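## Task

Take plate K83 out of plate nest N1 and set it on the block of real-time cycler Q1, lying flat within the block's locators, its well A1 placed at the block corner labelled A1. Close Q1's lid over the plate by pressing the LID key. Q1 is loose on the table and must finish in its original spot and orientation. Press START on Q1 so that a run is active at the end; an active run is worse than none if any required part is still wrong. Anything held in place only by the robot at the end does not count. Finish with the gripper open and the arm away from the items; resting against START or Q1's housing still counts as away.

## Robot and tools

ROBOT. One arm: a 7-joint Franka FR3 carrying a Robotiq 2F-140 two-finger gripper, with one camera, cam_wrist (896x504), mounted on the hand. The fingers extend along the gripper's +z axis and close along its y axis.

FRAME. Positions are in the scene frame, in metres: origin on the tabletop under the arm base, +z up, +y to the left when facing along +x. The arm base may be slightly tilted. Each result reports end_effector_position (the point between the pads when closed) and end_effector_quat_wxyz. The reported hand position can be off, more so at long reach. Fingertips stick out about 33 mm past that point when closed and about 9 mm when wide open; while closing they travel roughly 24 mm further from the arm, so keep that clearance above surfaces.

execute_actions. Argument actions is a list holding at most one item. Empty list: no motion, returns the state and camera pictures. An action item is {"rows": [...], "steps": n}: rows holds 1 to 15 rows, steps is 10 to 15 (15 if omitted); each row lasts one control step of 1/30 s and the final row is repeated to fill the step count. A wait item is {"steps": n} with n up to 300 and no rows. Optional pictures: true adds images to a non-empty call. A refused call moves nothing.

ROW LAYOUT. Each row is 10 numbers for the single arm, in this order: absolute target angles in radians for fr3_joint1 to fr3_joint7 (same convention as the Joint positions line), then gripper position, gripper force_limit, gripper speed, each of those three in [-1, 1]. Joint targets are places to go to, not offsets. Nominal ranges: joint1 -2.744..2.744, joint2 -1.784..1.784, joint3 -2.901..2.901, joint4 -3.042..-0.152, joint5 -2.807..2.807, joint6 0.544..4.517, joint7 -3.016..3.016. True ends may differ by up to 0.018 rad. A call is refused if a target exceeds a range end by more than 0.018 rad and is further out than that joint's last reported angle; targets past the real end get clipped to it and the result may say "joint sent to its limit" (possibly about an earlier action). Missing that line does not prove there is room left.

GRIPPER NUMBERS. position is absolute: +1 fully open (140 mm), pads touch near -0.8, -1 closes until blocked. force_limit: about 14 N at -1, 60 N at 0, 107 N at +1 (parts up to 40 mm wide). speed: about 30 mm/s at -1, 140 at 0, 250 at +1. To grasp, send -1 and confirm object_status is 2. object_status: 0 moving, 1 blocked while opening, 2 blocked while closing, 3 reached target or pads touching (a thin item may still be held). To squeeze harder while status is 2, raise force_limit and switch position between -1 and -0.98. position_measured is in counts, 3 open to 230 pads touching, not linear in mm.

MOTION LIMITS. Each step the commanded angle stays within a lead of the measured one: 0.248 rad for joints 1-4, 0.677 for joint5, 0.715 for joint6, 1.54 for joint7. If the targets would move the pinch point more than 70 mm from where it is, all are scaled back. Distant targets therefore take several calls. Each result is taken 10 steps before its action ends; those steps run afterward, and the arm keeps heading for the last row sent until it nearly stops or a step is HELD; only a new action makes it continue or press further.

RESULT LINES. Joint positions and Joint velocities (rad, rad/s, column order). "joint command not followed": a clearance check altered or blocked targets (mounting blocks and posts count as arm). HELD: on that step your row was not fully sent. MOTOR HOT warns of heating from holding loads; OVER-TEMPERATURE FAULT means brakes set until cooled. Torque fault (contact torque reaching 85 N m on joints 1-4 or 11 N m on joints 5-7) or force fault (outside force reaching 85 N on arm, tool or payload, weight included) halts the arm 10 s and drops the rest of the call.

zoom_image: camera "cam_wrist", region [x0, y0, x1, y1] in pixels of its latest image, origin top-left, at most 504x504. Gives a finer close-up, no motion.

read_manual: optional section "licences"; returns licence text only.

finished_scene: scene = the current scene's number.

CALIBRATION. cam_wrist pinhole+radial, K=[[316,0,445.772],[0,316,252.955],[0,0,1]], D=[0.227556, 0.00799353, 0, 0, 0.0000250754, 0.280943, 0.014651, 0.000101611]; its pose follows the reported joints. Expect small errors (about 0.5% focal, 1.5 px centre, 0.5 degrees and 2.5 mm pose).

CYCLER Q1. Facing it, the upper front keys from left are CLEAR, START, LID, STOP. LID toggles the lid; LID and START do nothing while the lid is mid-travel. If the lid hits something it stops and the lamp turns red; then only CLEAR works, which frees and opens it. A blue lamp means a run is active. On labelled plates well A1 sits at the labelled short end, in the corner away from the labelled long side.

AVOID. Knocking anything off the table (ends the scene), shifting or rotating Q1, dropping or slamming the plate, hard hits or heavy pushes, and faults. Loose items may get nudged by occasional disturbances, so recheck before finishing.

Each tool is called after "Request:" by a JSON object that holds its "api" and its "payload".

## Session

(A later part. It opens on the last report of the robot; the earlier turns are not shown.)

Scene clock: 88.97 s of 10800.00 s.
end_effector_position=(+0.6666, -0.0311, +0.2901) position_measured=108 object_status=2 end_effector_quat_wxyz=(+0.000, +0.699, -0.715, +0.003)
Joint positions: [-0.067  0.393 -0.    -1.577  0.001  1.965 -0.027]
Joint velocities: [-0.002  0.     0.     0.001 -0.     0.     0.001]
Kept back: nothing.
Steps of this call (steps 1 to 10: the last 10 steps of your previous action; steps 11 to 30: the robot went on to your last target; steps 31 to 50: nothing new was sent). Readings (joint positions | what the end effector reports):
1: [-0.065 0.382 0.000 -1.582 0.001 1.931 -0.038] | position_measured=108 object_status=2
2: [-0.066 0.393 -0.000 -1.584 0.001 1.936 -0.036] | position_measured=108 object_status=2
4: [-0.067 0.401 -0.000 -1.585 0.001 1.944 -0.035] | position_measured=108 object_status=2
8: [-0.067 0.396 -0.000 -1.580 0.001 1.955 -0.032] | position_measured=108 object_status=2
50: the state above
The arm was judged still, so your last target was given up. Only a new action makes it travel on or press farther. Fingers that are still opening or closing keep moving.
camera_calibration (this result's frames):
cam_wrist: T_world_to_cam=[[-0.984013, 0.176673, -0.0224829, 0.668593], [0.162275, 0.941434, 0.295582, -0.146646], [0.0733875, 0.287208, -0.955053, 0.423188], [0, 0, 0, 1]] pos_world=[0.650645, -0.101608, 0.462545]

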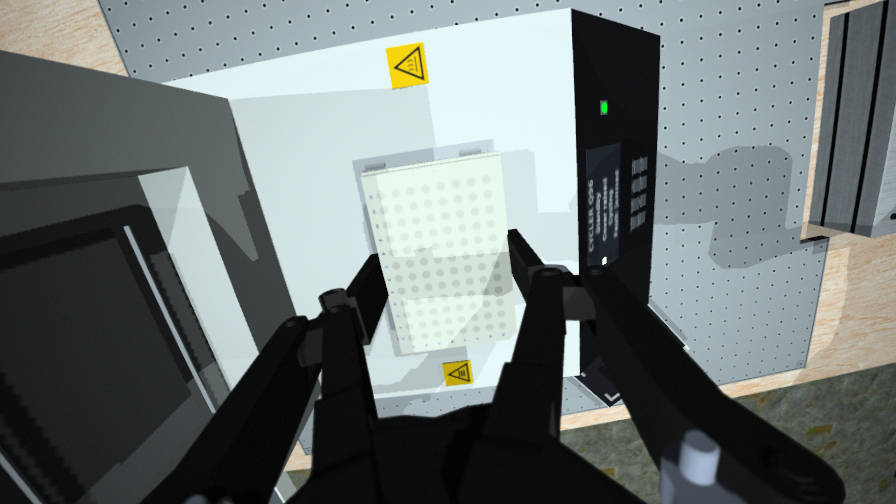

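Request:
{"api": "execute_actions", "payload": {"actions": [{"rows":[[-0.067,0.425,0,-1.579,0,2.004,-0.02,-1,-0.3,-0.5]]}]}}

Request:
{"api": "execute_actions", "payload": {"actions": [{"steps":40}], "pictures": true}}

Request:
{"api": "zoom_image", "payload": {"camera": "cam_wrist", "region": [320,110,560,370]}}

Scene clock: 90.57 s of 10800.00 s.
end_effector_position=(+0.6701, -0.0314, +0.2739) position_measured=108 object_status=2 end_effector_quat_wxyz=(+0.002, +0.699, -0.715, +0.001)
Joint positions: [-0.067  0.419 -0.    -1.578  0.001  1.987 -0.027]
Joint velocities: [ 0.001  0.127  0.001 -0.037  0.001  0.071 -0.   ]
Steps of this call (steps 1 to 43: nothing new was sent; steps 44 to 48: the first 5 steps of this action). Readings (joint positions | what the end effector reports):
44: [-0.067 0.396 -0.000 -1.576 0.001 1.970 -0.027] | position_measured=108 object_status=2
45: [-0.067 0.402 -0.000 -1.575 0.001 1.977 -0.027] | position_measured=108 object_status=2
47: [-0.067 0.415 -0.000 -1.576 0.001 1.985 -0.027] | position_measured=108 object_status=2
48: the state above

Scene clock: 91.90 s of 10800.00 s.
end_effector_position=(+0.6725, -0.0315, +0.2695) position_measured=108 object_status=2 end_effector_quat_wxyz=(+0.000, +0.699, -0.715, +0.003)
Joint positions: [-0.067  0.426 -0.    -1.58   0.001  2.001 -0.027]
Joint velocities: [-0.    -0.     0.     0.002  0.002  0.002 -0.001]
Kept back: nothing.
Steps of this call (steps 1 to 10: the last 10 steps of your previous action; steps 11 to 30: the robot went on to your last target; steps 31 to 40: nothing new was sent). Readings (joint positions | what the end effector reports):
1: [-0.067 0.423 -0.000 -1.579 0.001 1.989 -0.027] | position_measured=108 object_status=2
2: [-0.067 0.425 -0.000 -1.579 0.001 1.991 -0.027] | position_measured=108 object_status=2
4: [-0.067 0.426 -0.000 -1.580 0.001 1.994 -0.027] | position_measured=108 object_status=2
8: [-0.067 0.426 -0.000 -1.580 0.001 1.997 -0.027] | position_measured=108 object_status=2
40: the state above
The arm was judged still, so your last target was given up. Only a new action makes it travel on or press farther. Fingers that are still opening or closing keep moving.
camera_calibration (this result's frames):
cam_wrist: T_world_to_cam=[[-0.983994, 0.17679, -0.0223713, 0.674012], [0.162421, 0.941418, 0.295554, -0.141218], [0.0733117, 0.28719, -0.955064, 0.403204], [0, 0, 0, 1]] pos_world=[0.656601, -0.102009, 0.441902]

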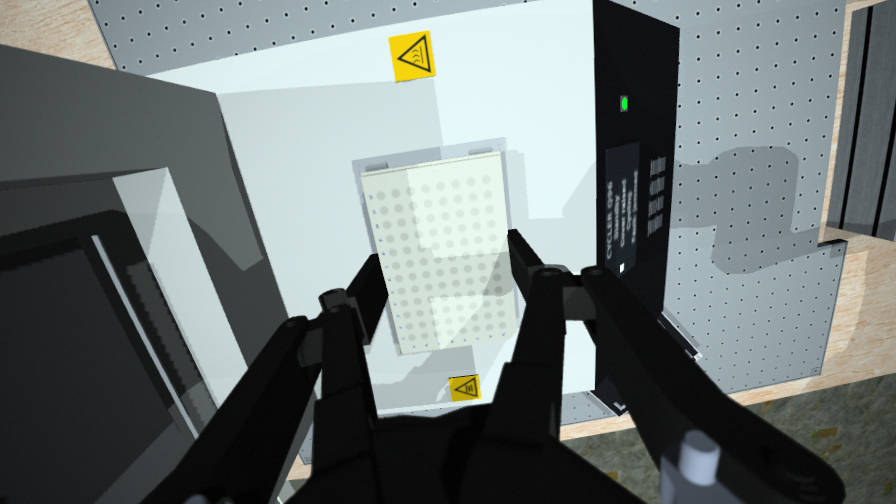

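Region (320, 110, 560, 370) of cam_wrist's 896x504 image, scaled by 1.938, with more detail than that image has; it fills the left 465 columns of this view, and the rest is white.

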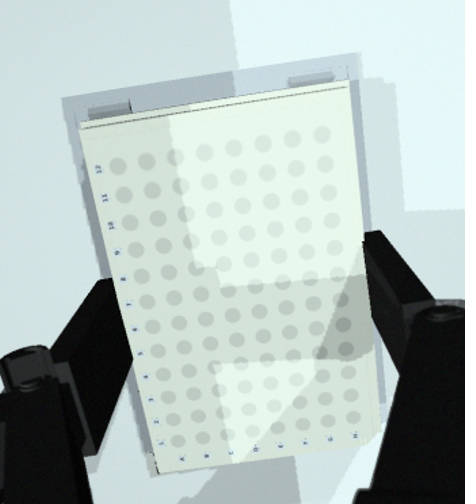

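Request:
{"api": "execute_actions", "payload": {"actions": [{"rows":[[-0.067,0.4474,0,-1.597,0,2.044,-0.02,-1,-0.3,-0.5]]}]}}

Request:
{"api": "execute_actions", "payload": {"actions": [{"steps":40}], "pictures": true}}

Request:
{"api": "zoom_image", "payload": {"camera": "cam_wrist", "region": [320,110,560,370]}}

Scene clock: 92.60 s of 10800.00 s.
end_effector_position=(+0.6727, -0.0316, +0.2543) position_measured=108 object_status=2 end_effector_quat_wxyz=(+0.002, +0.699, -0.715, +0.001)
Joint positions: [-0.067  0.443 -0.    -1.593  0.001  2.026 -0.027]
Joint velocities: [-0.001  0.094 -0.    -0.051  0.001  0.079  0.   ]
Steps of this call (steps 1 to 16: nothing new was sent; steps 17 to 21: the first 5 steps of this action). Readings (joint positions | what the end effector reports):
17: [-0.067 0.428 -0.000 -1.581 0.001 2.007 -0.027] | position_measured=108 object_status=2
18: [-0.067 0.431 -0.000 -1.584 0.001 2.014 -0.027] | position_measured=108 object_status=2
20: [-0.067 0.439 -0.000 -1.590 0.001 2.023 -0.027] | position_measured=108 object_status=2
21: the state above

Scene clock: 93.93 s of 10800.00 s.
end_effector_position=(+0.6760, -0.0315, +0.2535) position_measured=108 object_status=2 end_effector_quat_wxyz=(-0.002, +0.699, -0.715, +0.005)
Joint positions: [-0.067  0.445  0.    -1.595  0.001  2.039 -0.025]
Joint velocities: [-0.    -0.001  0.    -0.001  0.001  0.    -0.   ]
Kept back: nothing.
Steps of this call (steps 1 to 10: the last 10 steps of your previous action; steps 11 to 30: the robot went on to your last target; steps 31 to 40: nothing new was sent). Readings (joint positions | what the end effector reports):
1: [-0.067 0.444 0.000 -1.593 0.001 2.028 -0.027] | position_measured=108 object_status=2
2: [-0.067 0.443 0.000 -1.593 0.001 2.029 -0.027] | position_measured=108 object_status=2
4: [-0.067 0.443 0.000 -1.593 0.001 2.033 -0.027] | position_measured=108 object_status=2
8: [-0.067 0.445 0.000 -1.594 0.001 2.037 -0.026] | position_measured=108 object_status=2
40: the state above
The arm was judged still, so your last target was given up. Only a new action makes it travel on or press farther. Fingers that are still opening or closing keep moving.
camera_calibration (this result's frames):
cam_wrist: T_world_to_cam=[[-0.983625, 0.17804, -0.0279819, 0.678259], [0.161945, 0.941272, 0.296278, -0.136929], [0.0790879, 0.286895, -0.954692, 0.383712], [0, 0, 0, 1]] pos_world=[0.658981, -0.101955, 0.425875]

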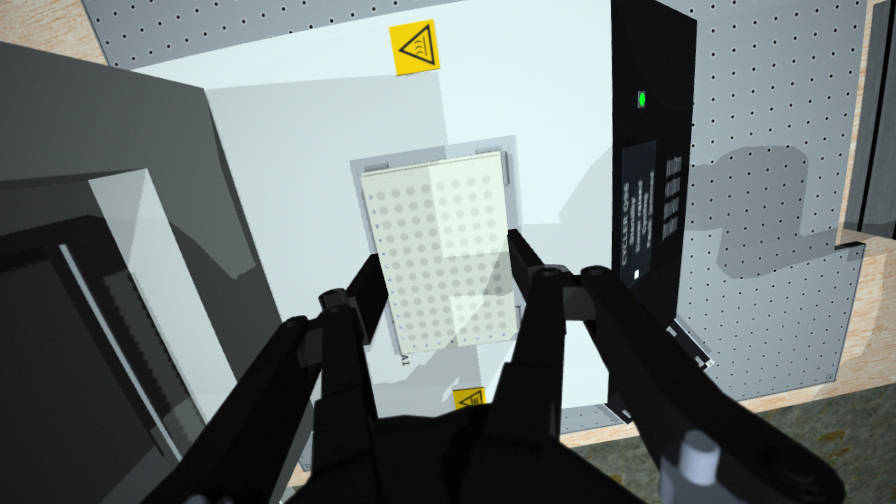

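Region (320, 110, 560, 370) of cam_wrist's 896x504 image, scaled by 1.938, with more detail than that image has; it fills the left 465 columns of this view, and the rest is white.

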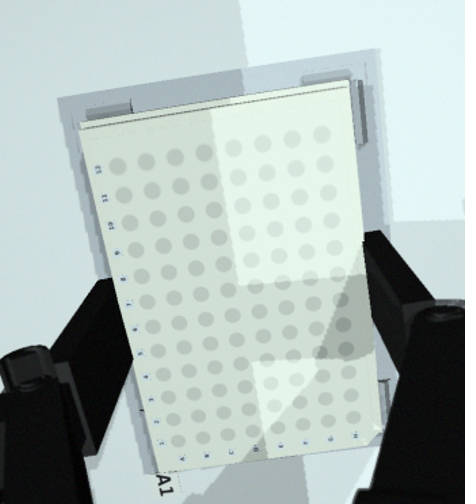

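Request:
{"api": "execute_actions", "payload": {"actions": [{"rows":[[-0.065,0.4294,0,-1.605,0,2.032,-0.02,-1,-0.3,-0.5]]}]}}

Request:
{"api": "execute_actions", "payload": {"actions": [{"steps":30}]}}

Request:
{"api": "execute_actions", "payload": {"actions": [{"rows":[[-0.065,0.4355,0,-1.6215,0,2.057,-0.02,-1,-0.3,-0.5]]}]}}

Request:
{"api": "execute_actions", "payload": {"actions": [{"steps":40}], "pictures": true}}

Request:
{"api": "zoom_image", "payload": {"camera": "cam_wrist", "region": [320,110,560,370]}}

Scene clock: 94.50 s of 10800.00 s.
end_effector_position=(+0.6742, -0.0311, +0.2580) position_measured=108 object_status=2 end_effector_quat_wxyz=(-0.002, +0.699, -0.715, +0.006)
Joint positions: [-0.066  0.433  0.    -1.602  0.001  2.037 -0.025]
Joint velocities: [-0.    -0.044 -0.    -0.004  0.001 -0.009  0.   ]
Steps of this call (steps 1 to 12: nothing new was sent; steps 13 to 17: the first 5 steps of this action). Readings (joint positions | what the end effector reports):
13: [-0.066 0.443 0.000 -1.597 0.001 2.039 -0.025] | position_measured=108 object_status=2
14: [-0.066 0.439 0.000 -1.600 0.001 2.039 -0.025] | position_measured=108 object_status=2
16: [-0.066 0.434 0.000 -1.602 0.001 2.037 -0.025] | position_measured=108 object_status=2
17: the state above

Scene clock: 95.50 s of 10800.00 s.
end_effector_position=(+0.6733, -0.0311, +0.2586) position_measured=108 object_status=2 end_effector_quat_wxyz=(-0.002, +0.699, -0.715, +0.005)
Joint positions: [-0.066  0.431  0.    -1.603  0.001  2.035 -0.025]
Joint velocities: [ 0.001  0.001  0.001 -0.003 -0.001  0.     0.   ]
Kept back: nothing.
Steps of this call (steps 1 to 10: the last 10 steps of your previous action; steps 11 to 15: the robot went on to your last target; steps 16 to 30: nothing new was sent). Readings (joint positions | what the end effector reports):
1: [-0.066 0.432 0.000 -1.602 0.001 2.037 -0.025] | position_measured=108 object_status=2
2: [-0.066 0.431 0.000 -1.602 0.001 2.037 -0.025] | position_measured=108 object_status=2
4: [-0.066 0.431 0.000 -1.602 0.001 2.036 -0.025] | position_measured=108 object_status=2
8: [-0.066 0.431 0.000 -1.603 0.001 2.036 -0.025] | position_measured=108 object_status=2
30: the state above
The arm was judged still, so your last target was given up. Only a new action makes it travel on or press farther. Fingers that are still opening or closing keep moving.

Scene clock: 95.67 s of 10800.00 s.
end_effector_position=(+0.6714, -0.0310, +0.2542) position_measured=108 object_status=2 end_effector_quat_wxyz=(-0.001, +0.699, -0.715, +0.005)
Joint positions: [-0.066  0.43   0.    -1.615  0.001  2.044 -0.025]
Joint velocities: [ 0.    -0.019  0.001 -0.02   0.     0.01   0.004]
Steps of this call (steps 1 to 5: the first 5 steps of this action). Readings (joint positions | what the end effector reports):
1: [-0.066 0.430 0.000 -1.606 0.001 2.039 -0.025] | position_measured=108 object_status=2
2: [-0.066 0.430 0.000 -1.610 0.001 2.041 -0.025] | position_measured=108 object_status=2
4: [-0.066 0.431 0.000 -1.614 0.001 2.044 -0.025] | position_measured=108 object_status=2
5: the state above

Scene clock: 97.00 s of 10800.00 s.
end_effector_position=(+0.6714, -0.0310, +0.2541) position_measured=108 object_status=2 end_effector_quat_wxyz=(-0.001, +0.699, -0.716, +0.005)
Joint positions: [-0.066  0.429  0.    -1.616  0.001  2.045 -0.024]
Joint velocities: [ 0.    -0.001  0.002 -0.    -0.002  0.001 -0.002]
Kept back: nothing.
Steps of this call (steps 1 to 10: the last 10 steps of your previous action; steps 11 to 15: the robot went on to your last target; steps 16 to 40: nothing new was sent). Readings (joint positions | what the end effector reports):
1: [-0.066 0.430 0.000 -1.615 0.001 2.044 -0.024] | position_measured=108 object_status=2
2: [-0.066 0.430 0.000 -1.616 0.001 2.045 -0.024] | position_measured=108 object_status=2
4: [-0.066 0.430 0.000 -1.616 0.001 2.045 -0.024] | position_measured=108 object_status=2
8: [-0.066 0.430 0.000 -1.616 0.001 2.045 -0.024] | position_measured=108 object_status=2
40: the state above
The arm was judged still, so your last target was given up. Only a new action makes it travel on or press farther. Fingers that are still opening or closing keep moving.
camera_calibration (this result's frames):
cam_wrist: T_world_to_cam=[[-0.983557, 0.178481, -0.0275681, 0.673514], [0.162492, 0.941197, 0.296218, -0.137243], [0.0788165, 0.286868, -0.954722, 0.384701], [0, 0, 0, 1]] pos_world=[0.654419, -0.101396, 0.426504]

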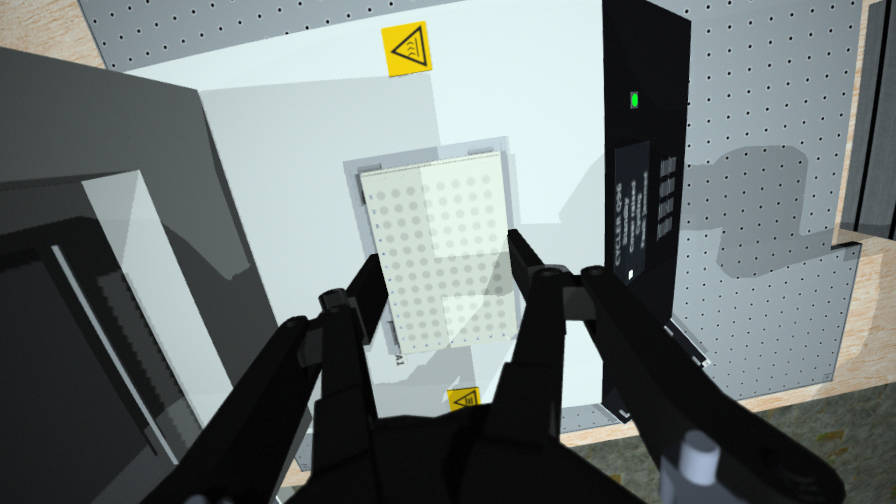

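Region (320, 110, 560, 370) of cam_wrist's 896x504 image, scaled by 1.938, with more detail than that image has; it fills the left 465 columns of this view, and the rest is white.

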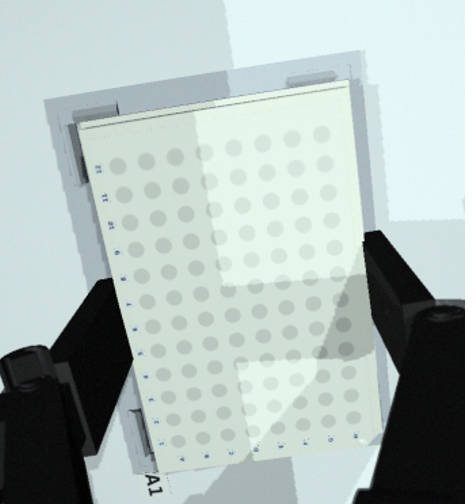

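Request:
{"api": "execute_actions", "payload": {"actions": [{"rows":[[-0.061,0.429,0,-1.601,0,2.033,-0.02,-1,-0.3,-0.5]]}]}}

Request:
{"api": "execute_actions", "payload": {"actions": [{"steps":30}]}}

Request:
{"api": "execute_actions", "payload": {"actions": [{"rows":[[-0.061,0.441,0,-1.612,0,2.053,-0.02,-1,-0.3,-0.5]]}]}}

Request:
{"api": "execute_actions", "payload": {"actions": [{"steps":40}], "pictures": true}}

Request:
{"api": "zoom_image", "payload": {"camera": "cam_wrist", "region": [320,110,560,370]}}

Scene clock: 97.67 s of 10800.00 s.
end_effector_position=(+0.6745, -0.0291, +0.2592) position_measured=108 object_status=2 end_effector_quat_wxyz=(-0.003, +0.700, -0.715, +0.007)
Joint positions: [-0.063  0.43  -0.    -1.604  0.001  2.039 -0.024]
Joint velocities: [ 0.016 -0.001  0.002  0.031  0.001 -0.016  0.001]
Steps of this call (steps 1 to 15: nothing new was sent; steps 16 to 20: the first 5 steps of this action). Readings (joint positions | what the end effector reports):
16: [-0.066 0.430 -0.000 -1.614 0.001 2.043 -0.024] | position_measured=108 object_status=2
17: [-0.065 0.430 -0.000 -1.611 0.001 2.041 -0.024] | position_measured=108 object_status=2
19: [-0.063 0.430 -0.000 -1.606 0.001 2.040 -0.024] | position_measured=108 object_status=2
20: the state above

Scene clock: 98.67 s of 10800.00 s.
end_effector_position=(+0.6740, -0.0285, +0.2595) position_measured=108 object_status=2 end_effector_quat_wxyz=(-0.003, +0.700, -0.714, +0.006)
Joint positions: [-0.062  0.429 -0.    -1.603  0.001  2.036 -0.024]
Joint velocities: [ 0.001 -0.     0.    -0.    -0.001 -0.001 -0.001]
Kept back: nothing.
Steps of this call (steps 1 to 10: the last 10 steps of your previous action; steps 11 to 15: the robot went on to your last target; steps 16 to 30: nothing new was sent). Readings (joint positions | what the end effector reports):
1: [-0.062 0.429 -0.000 -1.604 0.001 2.039 -0.024] | position_measured=108 object_status=2
2: [-0.062 0.429 -0.000 -1.603 0.001 2.039 -0.024] | position_measured=108 object_status=2
4: [-0.062 0.429 -0.000 -1.603 0.001 2.038 -0.024] | position_measured=108 object_status=2
8: [-0.062 0.429 -0.000 -1.603 0.001 2.037 -0.024] | position_measured=108 object_status=2
30: the state above
The arm was judged still, so your last target was given up. Only a new action makes it travel on or press farther. Fingers that are still opening or closing keep moving.

Scene clock: 98.83 s of 10800.00 s.
end_effector_position=(+0.6746, -0.0286, +0.2539) position_measured=108 object_status=2 end_effector_quat_wxyz=(-0.003, +0.700, -0.714, +0.006)
Joint positions: [-0.062  0.436 -0.    -1.607  0.001  2.047 -0.024]
Joint velocities: [ 0.001  0.001 -0.    -0.001 -0.     0.028 -0.   ]
Steps of this call (steps 1 to 5: the first 5 steps of this action). Readings (joint positions | what the end effector reports):
1: [-0.062 0.430 -0.000 -1.604 0.001 2.039 -0.024] | position_measured=108 object_status=2
2: [-0.062 0.432 -0.000 -1.605 0.001 2.041 -0.024] | position_measured=108 object_status=2
4: [-0.062 0.436 -0.000 -1.607 0.001 2.045 -0.024] | position_measured=108 object_status=2
5: the state above

Scene clock: 100.17 s of 10800.00 s.
end_effector_position=(+0.6750, -0.0288, +0.2536) position_measured=108 object_status=2 end_effector_quat_wxyz=(-0.003, +0.700, -0.714, +0.007)
Joint positions: [-0.062  0.436 -0.    -1.608  0.001  2.049 -0.024]
Joint velocities: [-0.     0.     0.    -0.001 -0.     0.001 -0.   ]
Kept back: nothing.
Steps of this call (steps 1 to 10: the last 10 steps of your previous action; steps 11 to 15: the robot went on to your last target; steps 16 to 40: nothing new was sent). Readings (joint positions | what the end effector reports):
1: [-0.062 0.436 -0.000 -1.607 0.001 2.048 -0.024] | position_measured=108 object_status=2
2: [-0.062 0.436 -0.000 -1.608 0.001 2.048 -0.024] | position_measured=108 object_status=2
4: [-0.062 0.436 -0.000 -1.608 0.001 2.048 -0.024] | position_measured=108 object_status=2
8: [-0.062 0.436 -0.000 -1.608 0.001 2.049 -0.024] | position_measured=108 object_status=2
40: the state above
The arm was judged still, so your last target was given up. Only a new action makes it travel on or press farther. Fingers that are still opening or closing keep moving.
camera_calibration (this result's frames):
cam_wrist: T_world_to_cam=[[-0.984033, 0.17496, -0.0326779, 0.678192], [0.157622, 0.941913, 0.296572, -0.136527], [0.082668, 0.286686, -0.954451, 0.380624], [0, 0, 0, 1]] pos_world=[0.657418, -0.099179, 0.425939]

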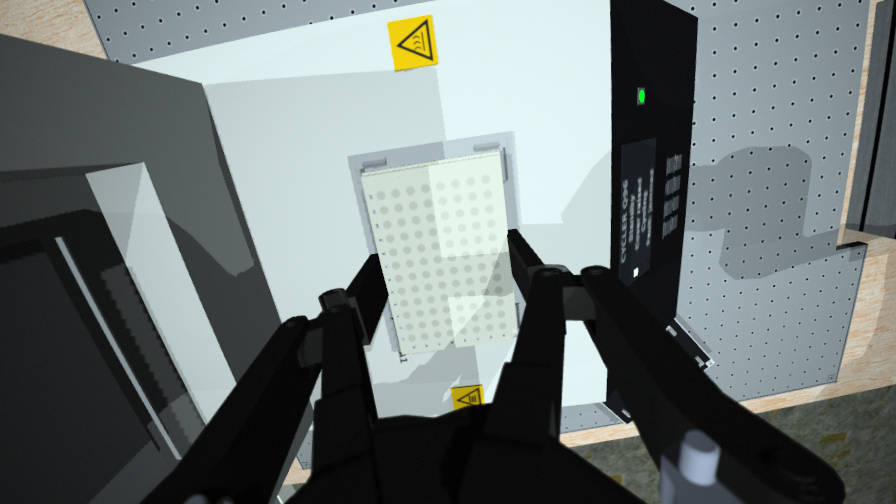

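Region (320, 110, 560, 370) of cam_wrist's 896x504 image, scaled by 1.938, with more detail than that image has; it fills the left 465 columns of this view, and the rest is white.

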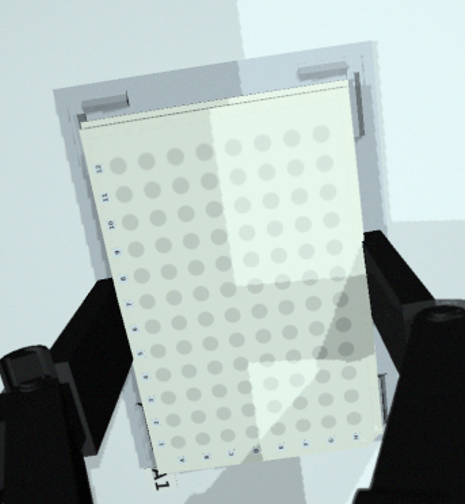

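Request:
{"api": "execute_actions", "payload": {"actions": [{"rows":[[-0.065,0.434,0,-1.608,0,2.040,-0.04,-1,-0.3,-0.5]]}]}}

Request:
{"api": "execute_actions", "payload": {"actions": [{"steps":30}]}}

Request:
{"api": "execute_actions", "payload": {"actions": [{"rows":[[-0.064,0.442,0,-1.614,0,2.046,-0.04,-1,-0.3,-0.5]]}]}}

Request:
{"api": "execute_actions", "payload": {"actions": [{"steps":40}], "pictures": true}}

Request:
{"api": "zoom_image", "payload": {"camera": "cam_wrist", "region": [320,110,560,370]}}

Scene clock: 100.80 s of 10800.00 s.
end_effector_position=(+0.6745, -0.0299, +0.2546) position_measured=108 object_status=2 end_effector_quat_wxyz=(-0.003, +0.700, -0.714, +0.007)
Joint positions: [-0.064  0.435 -0.    -1.608  0.001  2.047 -0.028]
Joint velocities: [-0.004  0.001  0.001  0.001 -0.    -0.007 -0.014]
Steps of this call (steps 1 to 14: nothing new was sent; steps 15 to 19: the first 5 steps of this action). Readings (joint positions | what the end effector reports):
15: [-0.062 0.436 -0.000 -1.608 0.001 2.049 -0.025] | position_measured=108 object_status=2
16: [-0.063 0.435 -0.000 -1.608 0.001 2.048 -0.026] | position_measured=108 object_status=2
18: [-0.063 0.435 -0.000 -1.608 0.001 2.047 -0.027] | position_measured=108 object_status=2
19: the state above

Scene clock: 101.80 s of 10800.00 s.
end_effector_position=(+0.6745, -0.0299, +0.2547) position_measured=108 object_status=2 end_effector_quat_wxyz=(-0.003, +0.702, -0.712, +0.007)
Joint positions: [-0.064  0.435 -0.    -1.608  0.001  2.047 -0.031]
Joint velocities: [ 0.002  0.001 -0.002  0.001 -0.002  0.001 -0.001]
Kept back: nothing.
Steps of this call (steps 1 to 10: the last 10 steps of your previous action; steps 11 to 15: the robot went on to your last target; steps 16 to 30: nothing new was sent). Readings (joint positions | what the end effector reports):
1: [-0.064 0.435 -0.000 -1.608 0.001 2.047 -0.028] | position_measured=108 object_status=2
2: [-0.064 0.435 -0.000 -1.608 0.001 2.047 -0.028] | position_measured=108 object_status=2
4: [-0.064 0.435 -0.000 -1.608 0.001 2.047 -0.029] | position_measured=108 object_status=2
8: [-0.064 0.435 -0.000 -1.608 0.001 2.047 -0.030] | position_measured=108 object_status=2
30: the state above
The arm was judged still, so your last target was given up. Only a new action makes it travel on or press farther. Fingers that are still opening or closing keep moving.

Scene clock: 101.97 s of 10800.00 s.
end_effector_position=(+0.6747, -0.0299, +0.2536) position_measured=108 object_status=2 end_effector_quat_wxyz=(-0.003, +0.702, -0.712, +0.006)
Joint positions: [-0.064  0.436 -0.    -1.608  0.001  2.048 -0.031]
Joint velocities: [-0.    -0.001 -0.     0.     0.     0.003 -0.   ]
Steps of this call (steps 1 to 5: the first 5 steps of this action). Readings (joint positions | what the end effector reports):
1: [-0.064 0.435 -0.000 -1.608 0.001 2.047 -0.031] | position_measured=108 object_status=2
2: [-0.064 0.436 -0.000 -1.608 0.001 2.047 -0.031] | position_measured=108 object_status=2
4: [-0.064 0.436 -0.000 -1.608 0.001 2.048 -0.031] | position_measured=108 object_status=2
5: the state above

Scene clock: 103.30 s of 10800.00 s.
end_effector_position=(+0.6747, -0.0299, +0.2536) position_measured=108 object_status=2 end_effector_quat_wxyz=(-0.003, +0.702, -0.712, +0.006)
Joint positions: [-0.064  0.436 -0.    -1.608  0.001  2.049 -0.031]
Joint velocities: [-0.001  0.001  0.002 -0.001  0.     0.001 -0.   ]
Kept back: nothing.
Steps of this call (steps 1 to 10: the last 10 steps of your previous action; steps 11 to 15: the robot went on to your last target; steps 16 to 40: nothing new was sent). Readings (joint positions | what the end effector reports):
1: [-0.064 0.436 -0.000 -1.608 0.001 2.049 -0.031] | position_measured=108 object_status=2
2: [-0.064 0.436 -0.000 -1.608 0.001 2.049 -0.031] | position_measured=108 object_status=2
4: [-0.064 0.436 -0.000 -1.608 0.001 2.049 -0.031] | position_measured=108 object_status=2
8: [-0.064 0.436 -0.000 -1.608 0.001 2.049 -0.031] | position_measured=108 object_status=2
40: the state above
The arm was judged still, so your last target was given up. Only a new action makes it travel on or press farther. Fingers that are still opening or closing keep moving.
camera_calibration (this result's frames):
cam_wrist: T_world_to_cam=[[-0.985021, 0.169462, -0.0318746, 0.678365], [0.152607, 0.942795, 0.296394, -0.131932], [0.0802789, 0.28709, -0.954534, 0.382597], [0, 0, 0, 1]] pos_world=[0.657624, -0.100413, 0.425928]

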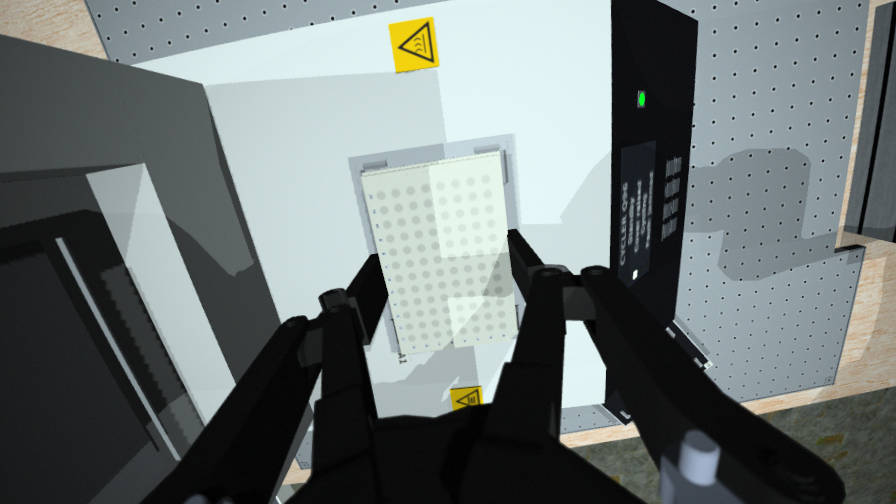

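Region (320, 110, 560, 370) of cam_wrist's 896x504 image, scaled by 1.938, with more detail than that image has; it fills the left 465 columns of this view, and the rest is white.

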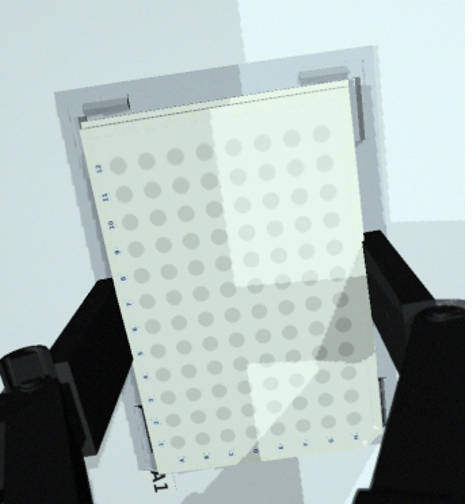

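Pull q6 further while pressing lightly.

Request:
{"api": "execute_actions", "payload": {"actions": [{"rows":[[-0.064,0.439,0,-1.610,0,2.036,-0.035,-1,-0.3,-0.5]]}]}}

Request:
{"api": "execute_actions", "payload": {"actions": [{"steps":40}], "pictures": true}}

Request:
{"api": "zoom_image", "payload": {"camera": "cam_wrist", "region": [320,110,560,370]}}

Scene clock: 103.77 s of 10800.00 s.
end_effector_position=(+0.6746, -0.0299, +0.2538) position_measured=108 object_status=2 end_effector_quat_wxyz=(-0.003, +0.702, -0.712, +0.006)
Joint positions: [-0.064  0.436 -0.    -1.608  0.001  2.048 -0.031]
Joint velocities: [ 0.    -0.    -0.001  0.     0.    -0.001  0.002]
Steps of this call (steps 1 to 9: nothing new was sent; steps 10 to 14: the first 5 steps of this action). Readings (joint positions | what the end effector reports):
10: [-0.064 0.436 -0.000 -1.608 0.001 2.048 -0.031] | position_measured=108 object_status=2
11: [-0.064 0.436 -0.000 -1.608 0.001 2.048 -0.031] | position_measured=108 object_status=2
13: [-0.064 0.436 -0.000 -1.608 0.001 2.048 -0.031] | position_measured=108 object_status=2
14: the state above

Scene clock: 105.10 s of 10800.00 s.
end_effector_position=(+0.6746, -0.0299, +0.2538) position_measured=108 object_status=2 end_effector_quat_wxyz=(-0.003, +0.702, -0.712, +0.006)
Joint positions: [-0.064  0.436 -0.    -1.607  0.001  2.047 -0.031]
Joint velocities: [-0.001  0.     0.001 -0.    -0.     0.    -0.001]
Kept back: nothing.
Steps of this call (steps 1 to 10: the last 10 steps of your previous action; steps 11 to 15: the robot went on to your last target; steps 16 to 40: nothing new was sent). Readings (joint positions | what the end effector reports):
1: [-0.064 0.436 -0.000 -1.608 0.001 2.047 -0.031] | position_measured=108 object_status=2
2: [-0.064 0.436 -0.000 -1.608 0.001 2.047 -0.031] | position_measured=108 object_status=2
4: [-0.064 0.436 -0.000 -1.608 0.001 2.047 -0.031] | position_measured=108 object_status=2
8: [-0.064 0.436 -0.000 -1.608 0.001 2.047 -0.031] | position_measured=108 object_status=2
40: the state above
The arm was judged still, so your last target was given up. Only a new action makes it travel on or press farther. Fingers that are still opening or closing keep moving.
camera_calibration (this result's frames):
cam_wrist: T_world_to_cam=[[-0.985038, 0.16946, -0.0313733, 0.678172], [0.152753, 0.942788, 0.296341, -0.132086], [0.0797963, 0.287115, -0.954567, 0.383175], [0, 0, 0, 1]] pos_world=[0.657626, -0.100409, 0.426185]

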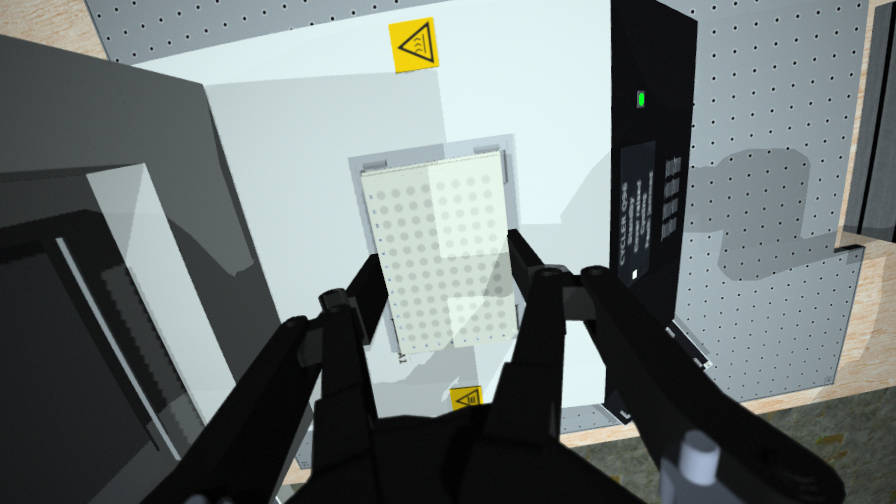

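Region (320, 110, 560, 370) of cam_wrist's 896x504 image, scaled by 1.938, with more detail than that image has; it fills the left 465 columns of this view, and the rest is white.

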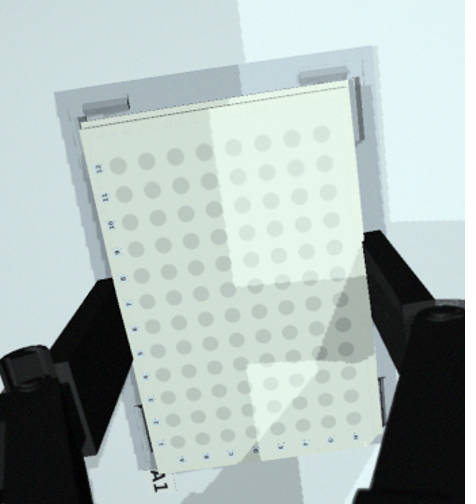

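Request:
{"api": "execute_actions", "payload": {"actions": [{"rows":[[-0.064,0.432,0,-1.607,0,2.045,-0.031,0.6,-0.3,-0.5]]}]}}

Request:
{"api": "execute_actions", "payload": {"actions": [{"steps":25}]}}

Request:
{"api": "execute_actions", "payload": {"actions": [{"rows":[[-0.064,0.36,0,-1.56,0,1.9,-0.031,0.6,-0.3,-0.5]]}]}}

Request:
{"api": "execute_actions", "payload": {"actions": [{"steps":40}], "pictures": true}}

Request:
{"api": "zoom_image", "payload": {"camera": "cam_wrist", "region": [320,110,560,370]}}

Scene clock: 105.73 s of 10800.00 s.
end_effector_position=(+0.6750, -0.0299, +0.2558) position_measured=91 object_status=0 end_effector_quat_wxyz=(-0.004, +0.702, -0.712, +0.007)
Joint positions: [-0.064  0.434 -0.    -1.607  0.001  2.047 -0.031]
Joint velocities: [-0.002 -0.008 -0.     0.     0.002 -0.001 -0.002]
Steps of this call (steps 1 to 14: nothing new was sent; steps 15 to 19: the first 5 steps of this action). Readings (joint positions | what the end effector reports):
15: [-0.064 0.436 -0.000 -1.607 0.001 2.047 -0.031] | position_measured=108 object_status=0
16: [-0.064 0.435 -0.000 -1.607 0.001 2.047 -0.031] | position_measured=108 object_status=0
18: [-0.064 0.434 -0.000 -1.607 0.001 2.047 -0.031] | position_measured=96 object_status=0
19: the state above

Scene clock: 106.57 s of 10800.00 s.
end_effector_position=(+0.6750, -0.0299, +0.2559) position_measured=53 object_status=3 end_effector_quat_wxyz=(-0.004, +0.702, -0.712, +0.007)
Joint positions: [-0.064  0.433 -0.    -1.607  0.001  2.047 -0.031]
Joint velocities: [ 0.     0.001  0.     0.    -0.     0.    -0.   ]
Kept back: nothing.
Steps of this call (steps 1 to 10: the last 10 steps of your previous action; steps 11 to 15: the robot went on to your last target; steps 16 to 25: nothing new was sent). Readings (joint positions | what the end effector reports):
1: [-0.064 0.433 -0.000 -1.607 0.001 2.047 -0.031] | position_measured=86 object_status=0
2: [-0.064 0.433 -0.000 -1.607 0.001 2.047 -0.031] | position_measured=82 object_status=0
4: [-0.064 0.433 -0.000 -1.607 0.001 2.047 -0.031] | position_measured=73 object_status=0
8: [-0.064 0.433 -0.000 -1.607 0.001 2.047 -0.031] | position_measured=54 object_status=0
25: the state above
The arm was judged still, so your last target was given up. Only a new action makes it travel on or press farther. Fingers that are still opening or closing keep moving.

Scene clock: 106.73 s of 10800.00 s.
end_effector_position=(+0.6701, -0.0294, +0.3074) position_measured=53 object_status=3 end_effector_quat_wxyz=(-0.007, +0.702, -0.712, +0.011)
Joint positions: [-0.064  0.372 -0.    -1.569  0.001  1.957 -0.031]
Joint velocities: [-0.001 -0.345  0.     0.217  0.    -0.289  0.001]
Steps of this call (steps 1 to 5: the first 5 steps of this action). Readings (joint positions | what the end effector reports):
1: [-0.064 0.429 -0.000 -1.603 0.001 2.023 -0.031] | position_measured=53 object_status=3
2: [-0.064 0.416 -0.000 -1.596 0.001 2.000 -0.031] | position_measured=53 object_status=3
4: [-0.064 0.385 -0.000 -1.577 0.001 1.968 -0.031] | position_measured=53 object_status=3
5: the state above

Scene clock: 108.07 s of 10800.00 s.
end_effector_position=(+0.6581, -0.0288, +0.3159) position_measured=53 object_status=3 end_effector_quat_wxyz=(+0.003, +0.702, -0.712, -0.000)
Joint positions: [-0.064  0.359 -0.    -1.559  0.001  1.903 -0.031]
Joint velocities: [ 0.     0.001  0.    -0.001  0.    -0.     0.001]
Kept back: nothing.
Steps of this call (steps 1 to 10: the last 10 steps of your previous action; steps 11 to 30: the robot went on to your last target; steps 31 to 40: nothing new was sent). Readings (joint positions | what the end effector reports):
1: [-0.064 0.363 -0.000 -1.563 0.001 1.948 -0.031] | position_measured=53 object_status=3
2: [-0.064 0.356 -0.000 -1.559 0.001 1.941 -0.031] | position_measured=53 object_status=3
4: [-0.064 0.352 -0.000 -1.556 0.001 1.930 -0.031] | position_measured=53 object_status=3
8: [-0.064 0.357 -0.000 -1.558 0.001 1.916 -0.031] | position_measured=53 object_status=3
40: the state above
The arm was judged still, so your last target was given up. Only a new action makes it travel on or press farther. Fingers that are still opening or closing keep moving.
camera_calibration (this result's frames):
cam_wrist: T_world_to_cam=[[-0.985442, 0.169471, -0.0135392, 0.658271], [0.158045, 0.942524, 0.294399, -0.151887], [0.0626532, 0.287974, -0.955587, 0.455058], [0, 0, 0, 1]] pos_world=[0.644182, -0.0994457, 0.488476]

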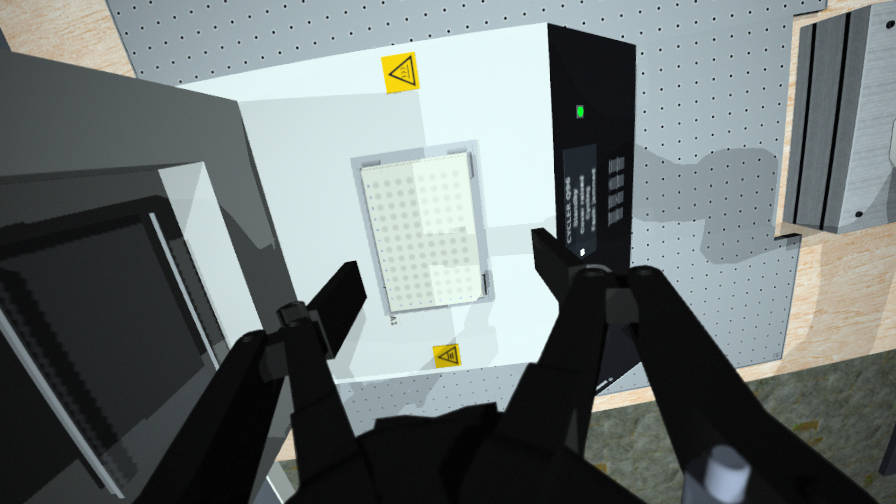

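Region (320, 110, 560, 370) of cam_wrist's 896x504 image, scaled by 1.938, with more detail than that image has; it fills the left 465 columns of this view, and the rest is white.

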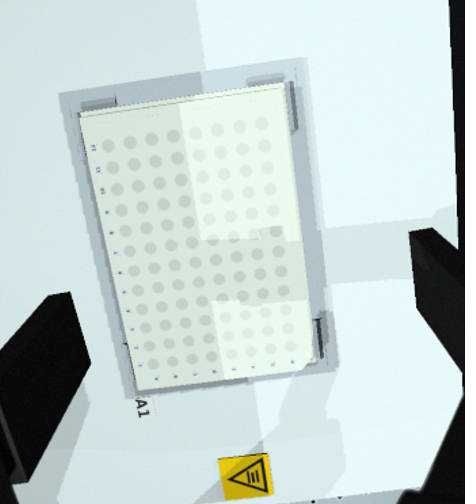

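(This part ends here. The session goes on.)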